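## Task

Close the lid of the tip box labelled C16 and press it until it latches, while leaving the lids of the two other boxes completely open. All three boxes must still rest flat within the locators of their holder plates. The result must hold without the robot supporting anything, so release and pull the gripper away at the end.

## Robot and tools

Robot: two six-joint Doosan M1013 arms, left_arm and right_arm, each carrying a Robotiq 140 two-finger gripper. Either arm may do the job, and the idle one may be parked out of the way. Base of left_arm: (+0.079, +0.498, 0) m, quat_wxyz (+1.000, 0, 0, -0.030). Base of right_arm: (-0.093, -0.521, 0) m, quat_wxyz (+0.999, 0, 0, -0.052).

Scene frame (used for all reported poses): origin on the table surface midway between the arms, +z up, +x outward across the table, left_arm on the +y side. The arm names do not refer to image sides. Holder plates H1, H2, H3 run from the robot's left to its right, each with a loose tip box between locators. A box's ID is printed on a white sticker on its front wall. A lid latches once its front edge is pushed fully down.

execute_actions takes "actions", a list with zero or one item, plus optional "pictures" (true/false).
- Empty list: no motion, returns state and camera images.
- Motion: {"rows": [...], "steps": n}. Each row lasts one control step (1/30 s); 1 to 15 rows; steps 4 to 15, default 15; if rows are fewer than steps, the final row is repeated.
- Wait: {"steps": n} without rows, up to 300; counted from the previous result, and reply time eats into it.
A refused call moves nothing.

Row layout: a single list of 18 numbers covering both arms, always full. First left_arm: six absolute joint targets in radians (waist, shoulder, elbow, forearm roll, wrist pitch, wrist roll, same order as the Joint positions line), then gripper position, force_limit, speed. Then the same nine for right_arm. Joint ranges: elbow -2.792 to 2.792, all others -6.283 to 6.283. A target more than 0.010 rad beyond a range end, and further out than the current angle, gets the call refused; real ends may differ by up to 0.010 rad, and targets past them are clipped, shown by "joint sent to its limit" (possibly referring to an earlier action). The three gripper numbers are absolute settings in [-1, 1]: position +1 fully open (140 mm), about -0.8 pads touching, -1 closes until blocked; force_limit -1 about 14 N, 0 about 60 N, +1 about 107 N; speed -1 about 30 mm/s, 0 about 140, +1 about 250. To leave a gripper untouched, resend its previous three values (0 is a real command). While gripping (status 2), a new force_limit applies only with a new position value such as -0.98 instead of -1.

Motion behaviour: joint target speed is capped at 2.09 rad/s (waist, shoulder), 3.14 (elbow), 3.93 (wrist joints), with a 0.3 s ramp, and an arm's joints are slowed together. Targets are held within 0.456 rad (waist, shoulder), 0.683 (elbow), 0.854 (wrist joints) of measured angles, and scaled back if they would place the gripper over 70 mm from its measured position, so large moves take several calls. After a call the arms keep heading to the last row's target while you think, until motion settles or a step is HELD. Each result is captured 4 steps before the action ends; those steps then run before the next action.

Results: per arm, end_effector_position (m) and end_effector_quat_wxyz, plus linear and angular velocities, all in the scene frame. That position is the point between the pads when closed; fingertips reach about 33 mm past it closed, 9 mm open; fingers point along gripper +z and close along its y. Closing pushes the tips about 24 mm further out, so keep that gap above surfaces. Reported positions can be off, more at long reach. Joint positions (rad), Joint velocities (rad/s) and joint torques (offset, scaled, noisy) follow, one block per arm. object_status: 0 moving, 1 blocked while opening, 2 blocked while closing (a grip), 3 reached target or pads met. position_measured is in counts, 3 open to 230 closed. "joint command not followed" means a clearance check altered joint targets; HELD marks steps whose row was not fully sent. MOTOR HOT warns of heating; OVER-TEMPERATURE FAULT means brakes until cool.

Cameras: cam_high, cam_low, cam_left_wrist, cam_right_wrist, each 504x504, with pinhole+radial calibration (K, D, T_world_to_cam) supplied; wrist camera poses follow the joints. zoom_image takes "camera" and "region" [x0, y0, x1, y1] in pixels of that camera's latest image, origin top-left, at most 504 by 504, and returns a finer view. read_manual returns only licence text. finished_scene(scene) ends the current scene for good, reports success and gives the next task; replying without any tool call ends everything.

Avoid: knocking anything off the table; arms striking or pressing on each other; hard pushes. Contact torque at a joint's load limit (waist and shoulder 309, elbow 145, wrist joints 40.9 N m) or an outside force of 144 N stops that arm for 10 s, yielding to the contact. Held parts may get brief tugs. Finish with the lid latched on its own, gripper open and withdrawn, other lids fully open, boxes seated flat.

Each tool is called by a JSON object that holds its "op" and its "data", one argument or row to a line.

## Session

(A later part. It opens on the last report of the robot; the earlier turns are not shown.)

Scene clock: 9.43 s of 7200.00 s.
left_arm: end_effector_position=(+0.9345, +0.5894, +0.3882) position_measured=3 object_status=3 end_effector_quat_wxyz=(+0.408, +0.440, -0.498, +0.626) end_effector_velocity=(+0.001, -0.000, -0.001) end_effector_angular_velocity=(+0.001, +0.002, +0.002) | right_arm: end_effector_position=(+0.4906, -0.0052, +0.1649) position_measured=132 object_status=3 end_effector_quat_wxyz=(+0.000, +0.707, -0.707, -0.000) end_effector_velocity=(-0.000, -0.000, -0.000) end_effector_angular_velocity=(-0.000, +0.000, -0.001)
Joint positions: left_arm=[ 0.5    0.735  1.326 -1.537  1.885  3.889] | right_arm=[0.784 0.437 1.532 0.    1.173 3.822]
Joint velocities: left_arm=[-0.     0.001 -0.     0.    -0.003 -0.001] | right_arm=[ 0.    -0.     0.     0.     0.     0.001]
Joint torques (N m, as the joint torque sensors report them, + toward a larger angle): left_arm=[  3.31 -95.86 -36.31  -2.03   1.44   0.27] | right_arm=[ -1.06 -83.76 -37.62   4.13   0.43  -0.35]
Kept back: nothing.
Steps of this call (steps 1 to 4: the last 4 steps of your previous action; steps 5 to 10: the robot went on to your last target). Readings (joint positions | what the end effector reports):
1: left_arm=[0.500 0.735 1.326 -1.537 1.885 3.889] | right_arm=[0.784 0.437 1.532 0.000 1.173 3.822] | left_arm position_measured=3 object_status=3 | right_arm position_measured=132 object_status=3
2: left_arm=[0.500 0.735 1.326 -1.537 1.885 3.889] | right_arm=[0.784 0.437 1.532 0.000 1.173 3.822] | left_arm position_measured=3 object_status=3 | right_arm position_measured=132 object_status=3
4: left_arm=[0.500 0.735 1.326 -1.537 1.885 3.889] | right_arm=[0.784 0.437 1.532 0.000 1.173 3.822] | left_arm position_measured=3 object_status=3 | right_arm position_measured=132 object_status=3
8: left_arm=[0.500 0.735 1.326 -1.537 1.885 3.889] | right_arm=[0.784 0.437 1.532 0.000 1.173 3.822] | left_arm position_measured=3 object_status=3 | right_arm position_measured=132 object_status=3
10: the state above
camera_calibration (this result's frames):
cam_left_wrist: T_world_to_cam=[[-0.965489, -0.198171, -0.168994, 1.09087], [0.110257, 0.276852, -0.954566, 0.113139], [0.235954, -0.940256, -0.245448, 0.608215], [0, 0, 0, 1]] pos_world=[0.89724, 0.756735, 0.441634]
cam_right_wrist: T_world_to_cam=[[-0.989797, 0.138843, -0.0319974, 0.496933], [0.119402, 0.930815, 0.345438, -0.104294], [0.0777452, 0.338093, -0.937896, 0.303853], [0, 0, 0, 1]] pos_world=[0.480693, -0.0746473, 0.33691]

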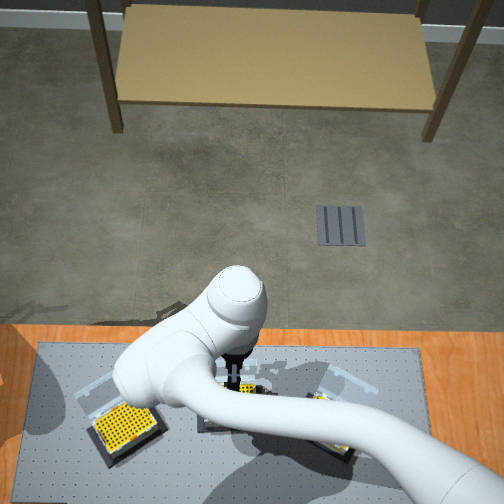

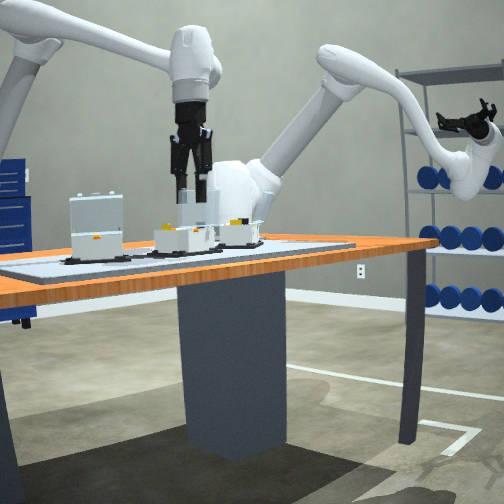

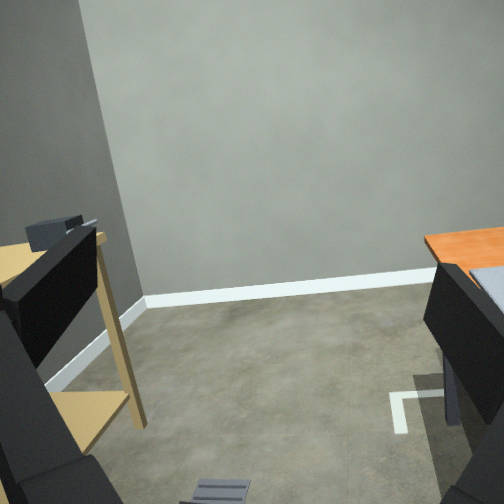

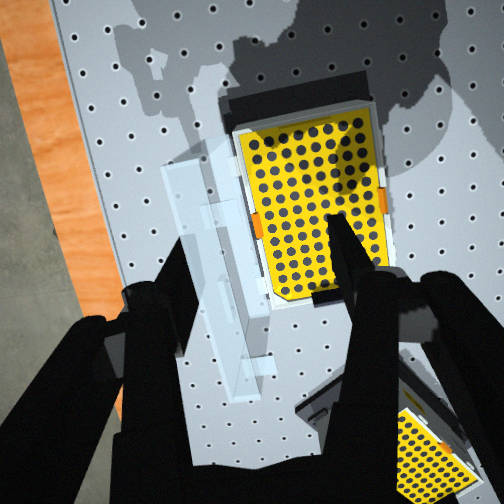

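{"op": "execute_actions", "data": {
  "actions": [
    {"rows":[[0.5,0.735,1.326,-1.537,1.885,3.889,1,0,0,0.792,0.427,1.55,0,1.165,3.83,-0.03,0,0],[0.5,0.735,1.326,-1.537,1.885,3.889,1,0,0,0.792,0.427,1.55,0,1.165,3.83,-0.03,0,0],[0.5,0.735,1.326,-1.537,1.885,3.889,1,0,0,0.801,0.417,1.568,0,1.157,3.838,-0.03,0,0],[0.5,0.735,1.326,-1.537,1.885,3.889,1,0,0,0.801,0.417,1.568,0,1.157,3.838,-0.03,0,0],[0.5,0.735,1.326,-1.537,1.885,3.889,1,0,0,0.81,0.408,1.586,0,1.148,3.847,-0.03,0,0],[0.5,0.735,1.326,-1.537,1.885,3.889,1,0,0,0.81,0.408,1.586,0,1.148,3.847,-0.03,0,0],[0.5,0.735,1.326,-1.537,1.885,3.889,1,0,0,0.818,0.398,1.6036,0,1.14,3.855,-0.03,0,0]],"steps":15}
  ]
}}

{"op": "execute_actions", "data": {
  "actions": [
    {"steps":8}
  ],
  "pictures": true
}}

Scene clock: 10.23 s of 7200.00 s.
left_arm: end_effector_position=(+0.9345, +0.5894, +0.3882) position_measured=3 object_status=3 end_effector_quat_wxyz=(+0.408, +0.440, -0.498, +0.626) end_effector_velocity=(+0.000, -0.001, -0.000) end_effector_angular_velocity=(+0.001, +0.002, +0.001) | right_arm: end_effector_position=(+0.4510, -0.0048, +0.1582) position_measured=132 object_status=3 end_effector_quat_wxyz=(-0.000, +0.707, -0.707, +0.000) end_effector_velocity=(-0.009, -0.002, -0.003) end_effector_angular_velocity=(-0.000, +0.000, -0.003)
Joint positions: left_arm=[ 0.5    0.735  1.326 -1.537  1.885  3.889] | right_arm=[ 0.818  0.398  1.603 -0.     1.14   3.855]
Joint velocities: left_arm=[-0.    -0.001  0.002  0.001 -0.002 -0.001] | right_arm=[ 0.006 -0.009  0.019  0.    -0.01   0.009]
Joint torques (N m, as the joint torque sensors report them, + toward a larger angle): left_arm=[  2.12 -99.78 -35.65  -2.03   1.88   0.33] | right_arm=[ -2.89 -77.86 -38.23   4.12   0.58  -0.42]
Steps of this call (steps 1 to 13: the robot went on to your last target; steps 14 to 24: the first 11 steps of this action). Readings (joint positions | what the end effector reports):
14: left_arm=[0.500 0.735 1.326 -1.537 1.885 3.889] | right_arm=[0.784 0.436 1.533 0.000 1.172 3.823] | left_arm position_measured=3 object_status=3 | right_arm position_measured=132 object_status=3
15: left_arm=[0.500 0.735 1.326 -1.537 1.885 3.889] | right_arm=[0.787 0.433 1.540 -0.000 1.169 3.826] | left_arm position_measured=3 object_status=3 | right_arm position_measured=132 object_status=3
17: left_arm=[0.500 0.735 1.326 -1.537 1.885 3.889] | right_arm=[0.795 0.424 1.556 -0.000 1.162 3.833] | left_arm position_measured=3 object_status=3 | right_arm position_measured=132 object_status=3
21: left_arm=[0.500 0.735 1.326 -1.537 1.885 3.889] | right_arm=[0.812 0.405 1.591 -0.000 1.146 3.849] | left_arm position_measured=3 object_status=3 | right_arm position_measured=132 object_status=3
24: the state above

Scene clock: 10.50 s of 7200.00 s.
left_arm: end_effector_position=(+0.9345, +0.5894, +0.3882) position_measured=3 object_status=3 end_effector_quat_wxyz=(+0.408, +0.440, -0.498, +0.626) end_effector_velocity=(+0.000, +0.001, -0.000) end_effector_angular_velocity=(+0.001, -0.000, +0.001) | right_arm: end_effector_position=(+0.4506, -0.0049, +0.1581) position_measured=132 object_status=3 end_effector_quat_wxyz=(+0.000, +0.707, -0.707, +0.000) end_effector_velocity=(+0.000, +0.000, -0.000) end_effector_angular_velocity=(+0.001, -0.001, +0.001)
Joint positions: left_arm=[ 0.5    0.735  1.326 -1.537  1.885  3.889] | right_arm=[ 0.818  0.398  1.604 -0.     1.14   3.855]
Joint velocities: left_arm=[ 0.001  0.    -0.     0.    -0.     0.001] | right_arm=[ 0.    -0.     0.     0.    -0.001 -0.001]
Joint torques (N m, as the joint torque sensors report them, + toward a larger angle): left_arm=[  2.88 -98.99 -35.    -1.81   1.5    0.16] | right_arm=[ -1.04 -79.63 -36.86   4.05   0.42  -0.41]
Kept back: nothing.
Steps of this call (steps 1 to 4: the last 4 steps of your previous action; steps 5 to 8: the robot went on to your last target). Readings (joint positions | what the end effector reports):
1: left_arm=[0.500 0.735 1.326 -1.537 1.885 3.889] | right_arm=[0.818 0.398 1.603 -0.000 1.140 3.855] | left_arm position_measured=3 object_status=3 | right_arm position_measured=132 object_status=3
2: left_arm=[0.500 0.735 1.326 -1.537 1.885 3.889] | right_arm=[0.818 0.398 1.603 -0.000 1.140 3.855] | left_arm position_measured=3 object_status=3 | right_arm position_measured=132 object_status=3
4: left_arm=[0.500 0.735 1.326 -1.537 1.885 3.889] | right_arm=[0.818 0.398 1.604 -0.000 1.140 3.855] | left_arm position_measured=3 object_status=3 | right_arm position_measured=132 object_status=3
8: the state above
camera_calibration (this result's frames):
cam_left_wrist: T_world_to_cam=[[-0.965489, -0.198171, -0.168994, 1.09087], [0.110257, 0.276852, -0.954566, 0.113138], [0.235954, -0.940256, -0.245448, 0.608215], [0, 0, 0, 1]] pos_world=[0.89724, 0.756735, 0.441634]
cam_right_wrist: T_world_to_cam=[[-0.989928, 0.13783, -0.0323301, 0.457187], [0.118318, 0.93087, 0.345661, -0.0969928], [0.0777375, 0.338355, -0.937802, 0.300395], [0, 0, 0, 1]] pos_world=[0.440706, -0.0743663, 0.330019]

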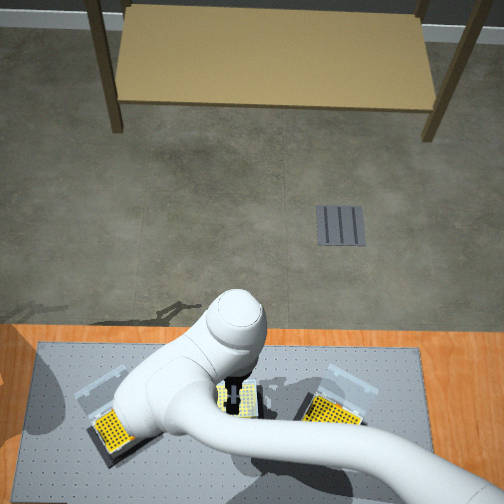

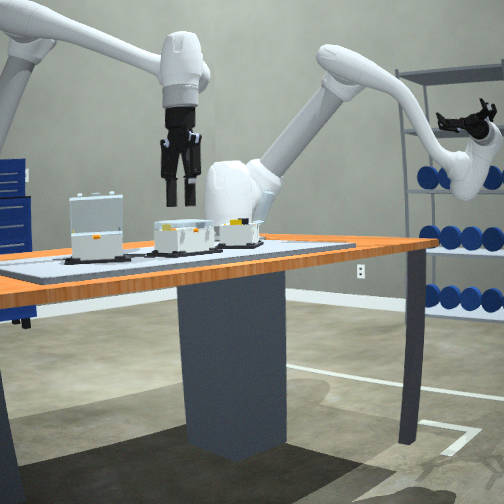

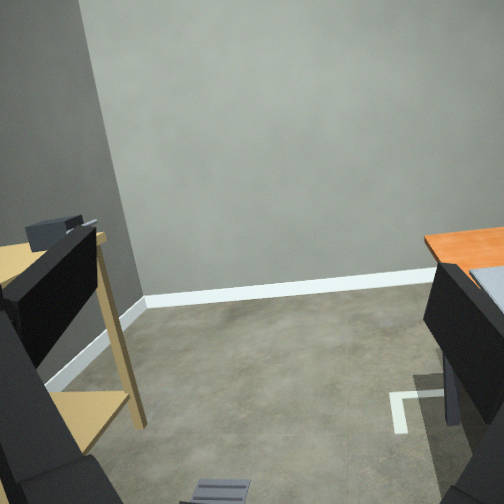

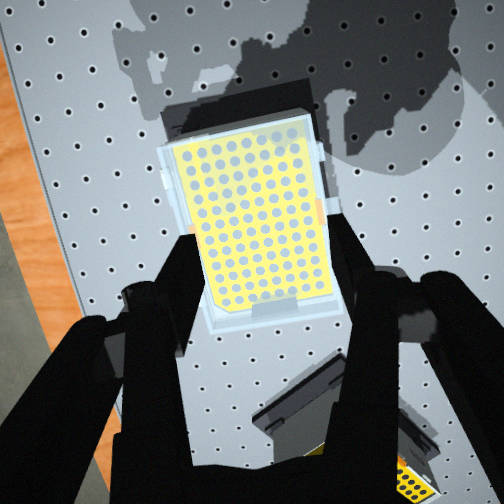

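{"op": "execute_actions", "data": {
  "actions": [
    {"rows":[[0.5,0.735,1.326,-1.537,1.885,3.889,1,0,0,0.8075,0.411,1.585,0,1.146,3.845,-0.03,0,0],[0.5,0.735,1.326,-1.537,1.885,3.889,1,0,0,0.8075,0.411,1.585,0,1.146,3.845,-0.03,0,0],[0.5,0.735,1.326,-1.537,1.885,3.889,1,0,0,0.8075,0.411,1.585,0,1.146,3.845,-0.03,0,0],[0.5,0.735,1.326,-1.537,1.885,3.889,1,0,0,0.8075,0.411,1.585,0,1.146,3.845,-0.03,0,0],[0.5,0.735,1.326,-1.537,1.885,3.889,1,0,0,0.8075,0.427,1.6064,0,1.108,3.845,-0.03,0,0]],"steps":15}
  ],
  "pictures": true
}}

Scene clock: 11.20 s of 7200.00 s.
left_arm: end_effector_position=(+0.9345, +0.5894, +0.3882) position_measured=3 object_status=3 end_effector_quat_wxyz=(+0.408, +0.440, -0.498, +0.626) end_effector_velocity=(-0.000, -0.000, -0.001) end_effector_angular_velocity=(-0.000, +0.001, -0.001) | right_arm: end_effector_position=(+0.4627, -0.0048, +0.1351) position_measured=132 object_status=3 end_effector_quat_wxyz=(-0.000, +0.707, -0.707, -0.000) end_effector_velocity=(-0.000, -0.001, -0.004) end_effector_angular_velocity=(+0.000, -0.000, +0.001)
Joint positions: left_arm=[ 0.5    0.735  1.326 -1.537  1.885  3.889] | right_arm=[0.808 0.427 1.606 0.    1.108 3.845]
Joint velocities: left_arm=[-0.     0.001  0.     0.001  0.001  0.   ] | right_arm=[-0.     0.002  0.005  0.    -0.007 -0.001]
Joint torques (N m, as the joint torque sensors report them, + toward a larger angle): left_arm=[  1.57 -96.98 -35.63  -2.09   1.81   0.41] | right_arm=[ -0.6  -86.07 -37.03   4.     0.4   -0.52]
Steps of this call (steps 1 to 10: the robot went on to your last target; steps 11 to 21: the first 11 steps of this action). Readings (joint positions | what the end effector reports):
11: left_arm=[0.500 0.735 1.326 -1.537 1.885 3.889] | right_arm=[0.818 0.399 1.603 -0.000 1.140 3.855] | left_arm position_measured=3 object_status=3 | right_arm position_measured=132 object_status=3
12: left_arm=[0.500 0.735 1.326 -1.537 1.885 3.889] | right_arm=[0.814 0.403 1.596 -0.000 1.142 3.851] | left_arm position_measured=3 object_status=3 | right_arm position_measured=132 object_status=3
14: left_arm=[0.500 0.735 1.326 -1.537 1.885 3.889] | right_arm=[0.808 0.410 1.587 -0.000 1.145 3.846] | left_arm position_measured=3 object_status=3 | right_arm position_measured=132 object_status=3
18: left_arm=[0.500 0.735 1.326 -1.537 1.885 3.889] | right_arm=[0.808 0.426 1.605 0.000 1.112 3.845] | left_arm position_measured=3 object_status=3 | right_arm position_measured=132 object_status=3
21: the state above
camera_calibration (this result's frames):
cam_left_wrist: T_world_to_cam=[[-0.965487, -0.198171, -0.169004, 1.09088], [0.110266, 0.276856, -0.954564, 0.11313], [0.235956, -0.940255, -0.24545, 0.608214], [0, 0, 0, 1]] pos_world=[0.897242, 0.756735, 0.441639]
cam_right_wrist: T_world_to_cam=[[-0.989849, 0.13837, -0.0324585, 0.468407], [0.118758, 0.930705, 0.345954, -0.0908311], [0.0780789, 0.338587, -0.93769, 0.277717], [0, 0, 0, 1]] pos_world=[0.452755, -0.0743077, 0.307039]

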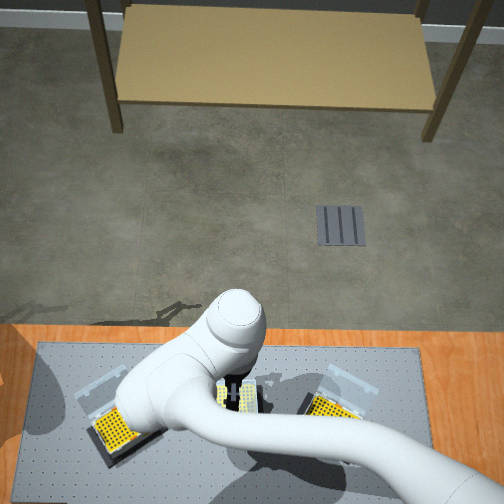

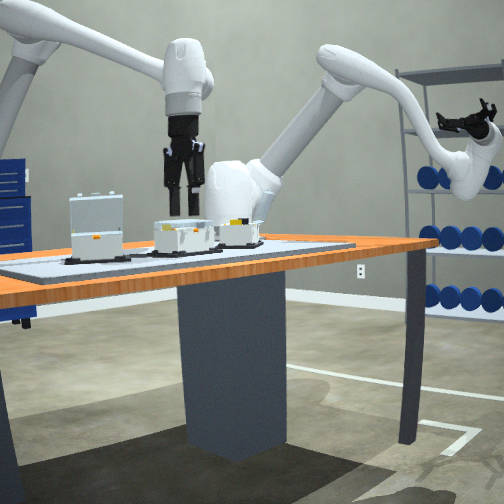

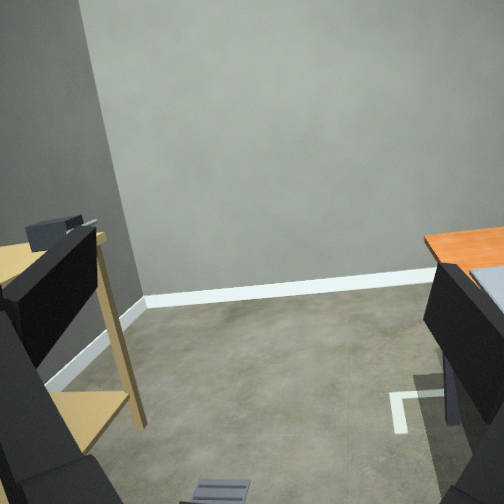

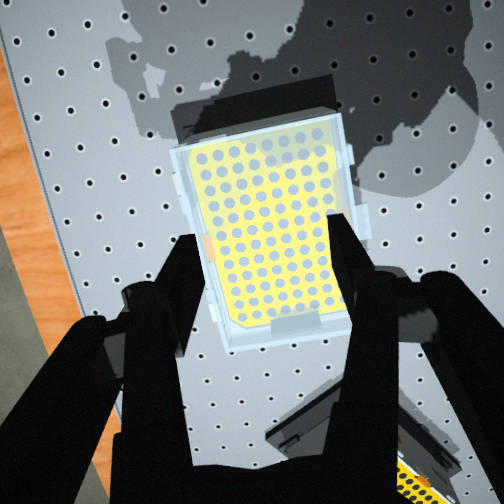

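{"op": "execute_actions", "data": {
  "actions": [
    {"rows":[[0.5,0.735,1.326,-1.537,1.885,3.889,1,0,0,0.8075,0.4365,1.6175,0,1.0875,3.845,-0.03,0,0]],"steps":12}
  ]
}}

{"op": "execute_actions", "data": {
  "actions": [
    {"rows":[[0.5,0.735,1.326,-1.537,1.885,3.889,1,0,0,0.8075,0.441,1.623,0,1.078,3.845,-0.03,0,0]],"steps":12}
  ],
  "pictures": true
}}

Scene clock: 11.60 s of 7200.00 s.
left_arm: end_effector_position=(+0.9345, +0.5894, +0.3882) position_measured=3 object_status=3 end_effector_quat_wxyz=(+0.408, +0.440, -0.498, +0.626) end_effector_velocity=(+0.000, -0.001, -0.001) end_effector_angular_velocity=(-0.000, +0.001, -0.002) | right_arm: end_effector_position=(+0.4628, -0.0048, +0.1222) position_measured=132 object_status=3 end_effector_quat_wxyz=(-0.000, +0.707, -0.707, +0.000) end_effector_velocity=(-0.000, -0.000, -0.001) end_effector_angular_velocity=(-0.001, +0.001, +0.001)
Joint positions: left_arm=[ 0.5    0.735  1.326 -1.537  1.885  3.889] | right_arm=[ 0.807  0.436  1.617 -0.     1.088  3.845]
Joint velocities: left_arm=[-0.001  0.001  0.     0.001  0.001  0.   ] | right_arm=[-0.     0.001  0.002 -0.    -0.001 -0.001]
Joint torques (N m, as the joint torque sensors report them, + toward a larger angle): left_arm=[  2.27 -98.89 -34.95  -1.93   1.79   0.37] | right_arm=[ -0.53 -81.83 -34.77   3.97   0.16  -0.27]
Steps of this call (steps 1 to 4: the last 4 steps of your previous action; steps 5 to 12: the first 8 steps of this action). Readings (joint positions | what the end effector reports):
5: left_arm=[0.500 0.735 1.326 -1.537 1.885 3.889] | right_arm=[0.808 0.428 1.607 0.000 1.106 3.845] | left_arm position_measured=3 object_status=3 | right_arm position_measured=132 object_status=3
6: left_arm=[0.500 0.735 1.326 -1.537 1.885 3.889] | right_arm=[0.808 0.431 1.611 0.000 1.098 3.845] | left_arm position_measured=3 object_status=3 | right_arm position_measured=132 object_status=3
8: left_arm=[0.500 0.735 1.326 -1.537 1.885 3.889] | right_arm=[0.807 0.436 1.617 -0.000 1.089 3.845] | left_arm position_measured=3 object_status=3 | right_arm position_measured=132 object_status=3
12: the state above

Scene clock: 21.90 s of 7200.00 s.
left_arm: end_effector_position=(+0.9345, +0.5894, +0.3882) position_measured=3 object_status=3 end_effector_quat_wxyz=(+0.408, +0.440, -0.498, +0.626) end_effector_velocity=(-0.000, -0.000, +0.000) end_effector_angular_velocity=(+0.001, +0.000, -0.001) | right_arm: end_effector_position=(+0.4634, -0.0043, +0.1203) position_measured=132 object_status=3 end_effector_quat_wxyz=(-0.002, +0.707, -0.707, +0.000) end_effector_velocity=(-0.000, -0.000, -0.000) end_effector_angular_velocity=(-0.000, +0.000, +0.001)
Joint positions: left_arm=[ 0.5    0.735  1.326 -1.537  1.885  3.889] | right_arm=[ 0.807  0.438  1.619 -0.     1.081  3.845]
Joint velocities: left_arm=[-0.    -0.001 -0.     0.001  0.    -0.001] | right_arm=[-0.     0.     0.     0.     0.    -0.001]
Joint torques (N m, as the joint torque sensors report them, + toward a larger angle): left_arm=[  -0.83 -100.28  -35.49   -2.13    1.35    0.16] | right_arm=[ -3.06 -63.74 -30.94   3.07  -3.57  -0.3 ]
FORCE FAULT: contact force on the right arm reached its limit, and that arm stopped for 10 seconds. The contact can be on any part of that arm, not only on its tool. That arm's remaining commands of this call were not run. That arm holds still and accepts commands again. Move the arm away from the contact; if what it grips holds it there, let go first. Pushing or pulling that hard again can fault the arm again.
Kept back: nothing.
The stop of the right arm began at step 9 of this call (marked STOPPED below). From that step on that arm followed nothing that you had sent. 8 of its steps, steps kept back included, did not run and will not run. The other arm was sent all steps of this action in this call, none kept back. Nothing is kept back now, and the robot has no last target.
Steps of this call (steps 1 to 4: the last 4 steps of your previous action; steps 5 to 12: the first 8 steps of this action; steps 13 to 16: the last 4 steps of this action, not kept back; steps 17 to 309: the stop continued). Readings (joint positions | what the end effector reports):
5: left_arm=[0.500 0.735 1.326 -1.537 1.885 3.889] | right_arm=[0.807 0.437 1.618 -0.000 1.086 3.845] | left_arm position_measured=3 object_status=3 | right_arm position_measured=132 object_status=3
6: left_arm=[0.500 0.735 1.326 -1.537 1.885 3.889] | right_arm=[0.807 0.439 1.620 -0.000 1.082 3.845] | left_arm position_measured=3 object_status=3 | right_arm position_measured=132 object_status=3
8: left_arm=[0.500 0.735 1.326 -1.537 1.885 3.889] | right_arm=[0.807 0.438 1.620 -0.000 1.081 3.845] | left_arm position_measured=3 object_status=3 | right_arm position_measured=132 object_status=3
9: left_arm=[0.500 0.735 1.326 -1.537 1.885 3.889] | right_arm=[0.807 0.438 1.619 -0.000 1.081 3.845] | left_arm position_measured=3 object_status=3 | right_arm position_measured=132 object_status=3 STOPPED (the right arm)
12: left_arm=[0.500 0.735 1.326 -1.537 1.885 3.889] | right_arm=[0.807 0.438 1.619 -0.000 1.081 3.845] | left_arm position_measured=3 object_status=3 | right_arm position_measured=132 object_status=3
309: the state above
camera_calibration (this result's frames):
cam_left_wrist: T_world_to_cam=[[-0.965485, -0.198178, -0.16901, 1.09089], [0.110268, 0.276865, -0.954561, 0.113123], [0.235966, -0.940251, -0.245456, 0.608205], [0, 0, 0, 1]] pos_world=[0.897244, 0.756736, 0.441641]
cam_right_wrist: T_world_to_cam=[[-0.989781, 0.138386, -0.0343978, 0.468767], [0.117954, 0.930103, 0.347845, -0.0861095], [0.0801305, 0.340233, -0.936921, 0.262601], [0, 0, 0, 1]] pos_world=[0.453091, -0.0741257, 0.292114]

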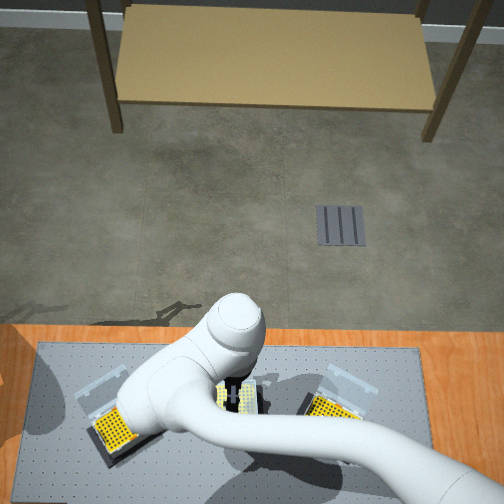

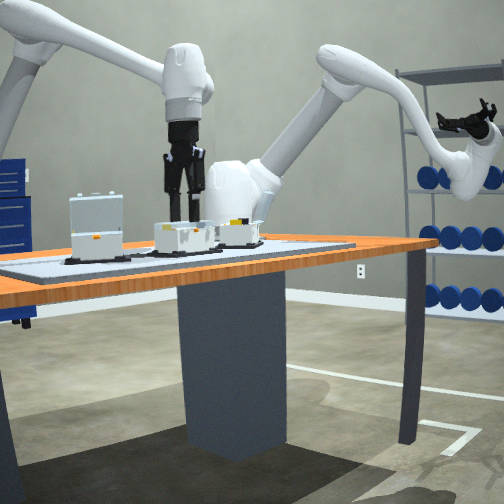

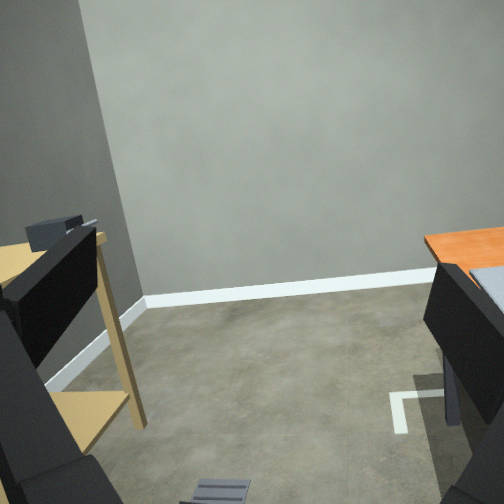

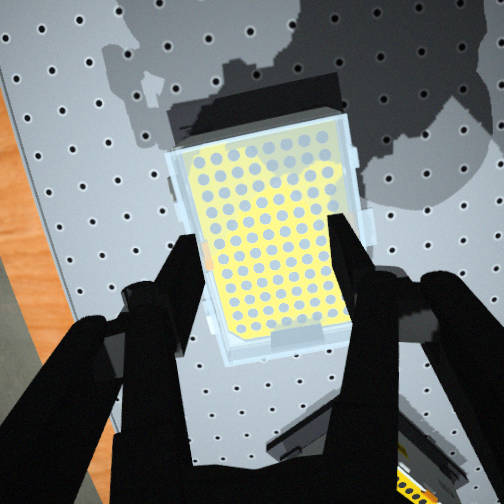

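{"op": "execute_actions", "data": {
  "actions": [
    {"rows":[[0.5,0.735,1.326,-1.537,1.885,3.889,1,0,0,0.8075,0.411,1.585,0,1.146,3.845,-0.03,0,0],[0.5,0.735,1.326,-1.537,1.885,3.889,1,0,0,0.8075,0.411,1.585,0,1.146,3.845,-0.03,0,0],[0.5,0.735,1.326,-1.537,1.885,3.889,1,0,0,0.8075,0.411,1.585,0,1.146,3.845,-0.03,0,0],[0.5,0.735,1.326,-1.537,1.885,3.889,1,0,0,0.8075,0.411,1.585,0,1.146,3.845,-0.03,0,0],[0.5,0.735,1.326,-1.537,1.885,3.889,1,0,0,0.8075,0.411,1.585,0,1.146,3.845,-0.03,0,0],[0.5,0.735,1.326,-1.537,1.885,3.889,1,0,0,0.8075,0.411,1.585,0,1.146,3.845,-0.03,0,0],[0.5,0.735,1.326,-1.537,1.885,3.889,1,0,0,1.06,-0.1,2.2,0,0.4,4.71,1,0,0]],"steps":15}
  ]
}}

{"op": "execute_actions", "data": {
  "actions": [
    {"steps":25}
  ],
  "pictures": true
}}

Scene clock: 22.50 s of 7200.00 s.
left_arm: end_effector_position=(+0.9345, +0.5894, +0.3882) position_measured=3 object_status=3 end_effector_quat_wxyz=(+0.408, +0.440, -0.498, +0.626) end_effector_velocity=(-0.000, -0.000, +0.001) end_effector_angular_velocity=(+0.001, -0.001, -0.001) | right_arm: end_effector_position=(+0.4296, +0.0051, +0.1631) position_measured=104 object_status=0 end_effector_quat_wxyz=(-0.046, +0.672, -0.739, -0.000) end_effector_velocity=(-0.446, +0.116, +0.092) end_effector_angular_velocity=(+0.954, -0.800, -1.236)
Joint positions: left_arm=[ 0.5    0.735  1.326 -1.537  1.885  3.889] | right_arm=[0.847 0.339 1.681 0.    1.029 3.979]
Joint velocities: left_arm=[-0.001 -0.001 -0.001  0.     0.    -0.001] | right_arm=[ 0.523 -0.975  1.267 -0.    -1.526  1.767]
Joint torques (N m, as the joint torque sensors report them, + toward a larger angle): left_arm=[  2.55 -98.94 -35.17  -1.76   1.58   0.27] | right_arm=[  22.18 -113.93  -29.07    3.54    0.76   -0.78]
Steps of this call (steps 1 to 7: nothing new was sent; steps 8 to 18: the first 11 steps of this action). Readings (joint positions | what the end effector reports):
8: left_arm=[0.500 0.735 1.326 -1.537 1.885 3.889] | right_arm=[0.807 0.437 1.619 -0.000 1.083 3.845] | left_arm position_measured=3 object_status=3 | right_arm position_measured=132 object_status=3
9: left_arm=[0.500 0.735 1.326 -1.537 1.885 3.889] | right_arm=[0.807 0.433 1.613 -0.000 1.095 3.845] | left_arm position_measured=3 object_status=3 | right_arm position_measured=132 object_status=3
11: left_arm=[0.500 0.735 1.326 -1.537 1.885 3.889] | right_arm=[0.807 0.415 1.590 -0.000 1.134 3.845] | left_arm position_measured=3 object_status=3 | right_arm position_measured=132 object_status=3
15: left_arm=[0.500 0.735 1.326 -1.537 1.885 3.889] | right_arm=[0.811 0.404 1.595 0.000 1.135 3.858] | left_arm position_measured=3 object_status=3 | right_arm position_measured=126 object_status=0
18: the state above

Scene clock: 23.33 s of 7200.00 s.
left_arm: end_effector_position=(+0.9345, +0.5894, +0.3882) position_measured=3 object_status=3 end_effector_quat_wxyz=(+0.408, +0.440, -0.498, +0.626) end_effector_velocity=(+0.000, -0.000, -0.000) end_effector_angular_velocity=(-0.000, +0.001, -0.000) | right_arm: end_effector_position=(+0.2370, +0.0053, +0.2208) position_measured=3 object_status=3 end_effector_quat_wxyz=(+0.280, -0.437, +0.842, +0.145) end_effector_velocity=(-0.001, -0.000, -0.000) end_effector_angular_velocity=(-0.001, +0.000, +0.001)
Joint positions: left_arm=[ 0.5    0.735  1.326 -1.537  1.885  3.889] | right_arm=[ 1.06 -0.1   2.2   0.    0.4   4.71]
Joint velocities: left_arm=[-0.  0.  0. -0. -0. -0.] | right_arm=[ 0.    -0.     0.001  0.     0.    -0.   ]
Joint torques (N m, as the joint torque sensors report them, + toward a larger angle): left_arm=[  0.04 -99.18 -35.79  -1.95   1.49   0.3 ] | right_arm=[ -0.56 -27.92 -36.65   3.83  -1.07  -0.28]
Kept back: nothing.
Steps of this call (steps 1 to 4: the last 4 steps of your previous action; steps 5 to 25: the robot went on to your last target). Readings (joint positions | what the end effector reports):
1: left_arm=[0.500 0.735 1.326 -1.537 1.885 3.889] | right_arm=[0.864 0.305 1.724 0.000 0.978 4.039] | left_arm position_measured=3 object_status=3 | right_arm position_measured=96 object_status=0
2: left_arm=[0.500 0.735 1.326 -1.537 1.885 3.889] | right_arm=[0.881 0.271 1.764 0.000 0.930 4.095] | left_arm position_measured=3 object_status=3 | right_arm position_measured=89 object_status=0
4: left_arm=[0.500 0.735 1.326 -1.537 1.885 3.889] | right_arm=[0.912 0.206 1.841 0.000 0.836 4.203] | left_arm position_measured=3 object_status=3 | right_arm position_measured=73 object_status=0
8: left_arm=[0.500 0.735 1.326 -1.537 1.885 3.889] | right_arm=[0.975 0.076 1.993 0.000 0.651 4.418] | left_arm position_measured=3 object_status=3 | right_arm position_measured=43 object_status=0
25: the state above
camera_calibration (this result's frames):
cam_left_wrist: T_world_to_cam=[[-0.965485, -0.198178, -0.16901, 1.09089], [0.110268, 0.276865, -0.954561, 0.113123], [0.235966, -0.940251, -0.245456, 0.608205], [0, 0, 0, 1]] pos_world=[0.897244, 0.756736, 0.441641]
cam_right_wrist: T_world_to_cam=[[-0.734756, 0.676079, 0.0552378, 0.163706], [0.406072, 0.37316, 0.834181, -0.275943], [0.543359, 0.63535, -0.548718, 0.174569], [0, 0, 0, 1]] pos_world=[0.137483, -0.118619, 0.316933]

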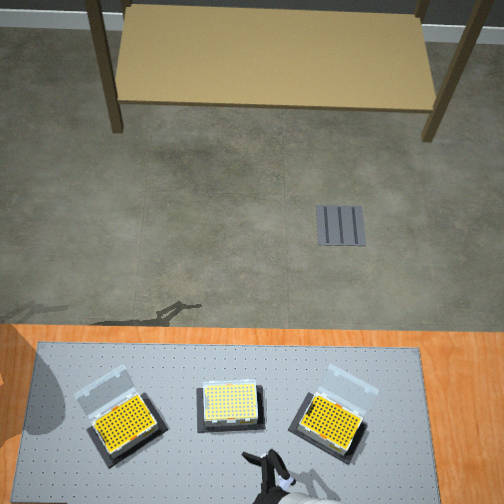

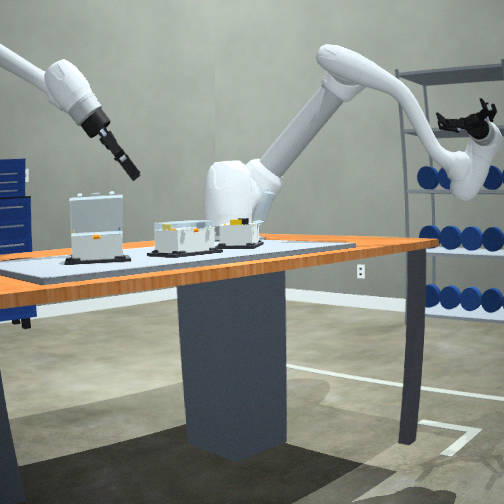

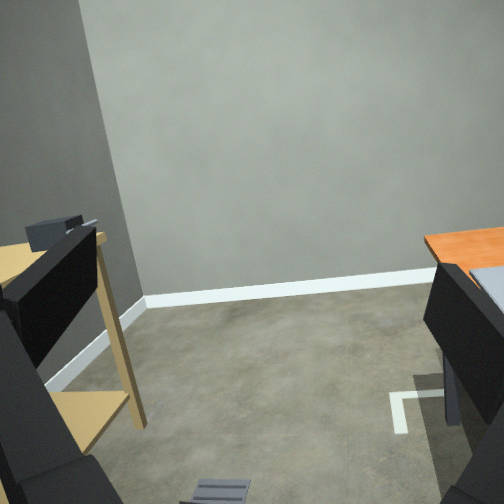

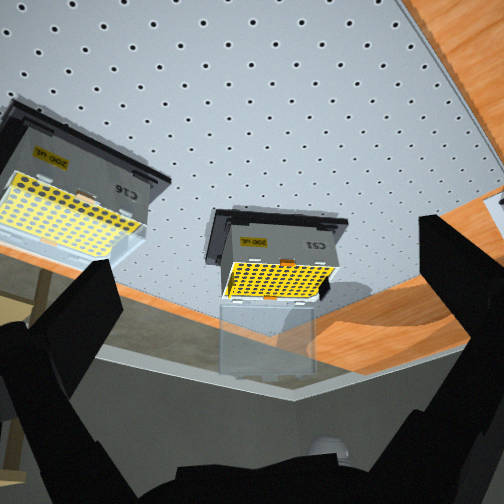

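{"op": "zoom_image", "data": {
  "camera": "cam_right_wrist",
  "region": [0, 110, 200, 290]
}}

{"op": "zoom_image", "data": {
  "camera": "cam_low",
  "region": [130, 200, 290, 270]
}}

Region (0, 110, 200, 290) of cam_right_wrist's 504x504 image, scaled by 2.520, with more detail than that image has; it fills the top 454 rows of this view, and the rest is white.

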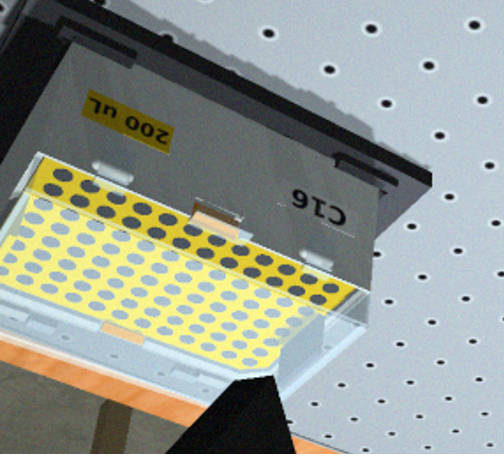

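Region (130, 200, 290, 270) of cam_low's 504x504 image, scaled by 3.150, with more detail than that image has; it fills the top 220 rows of this view, and the rest is white.

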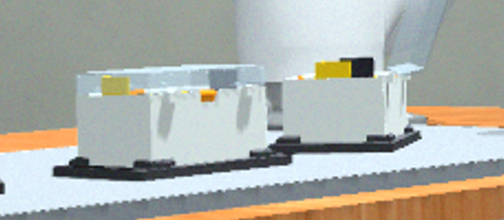

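{"op": "finished_scene", "data": {
  "scene": 1
}}

The scene is finished: the task was done.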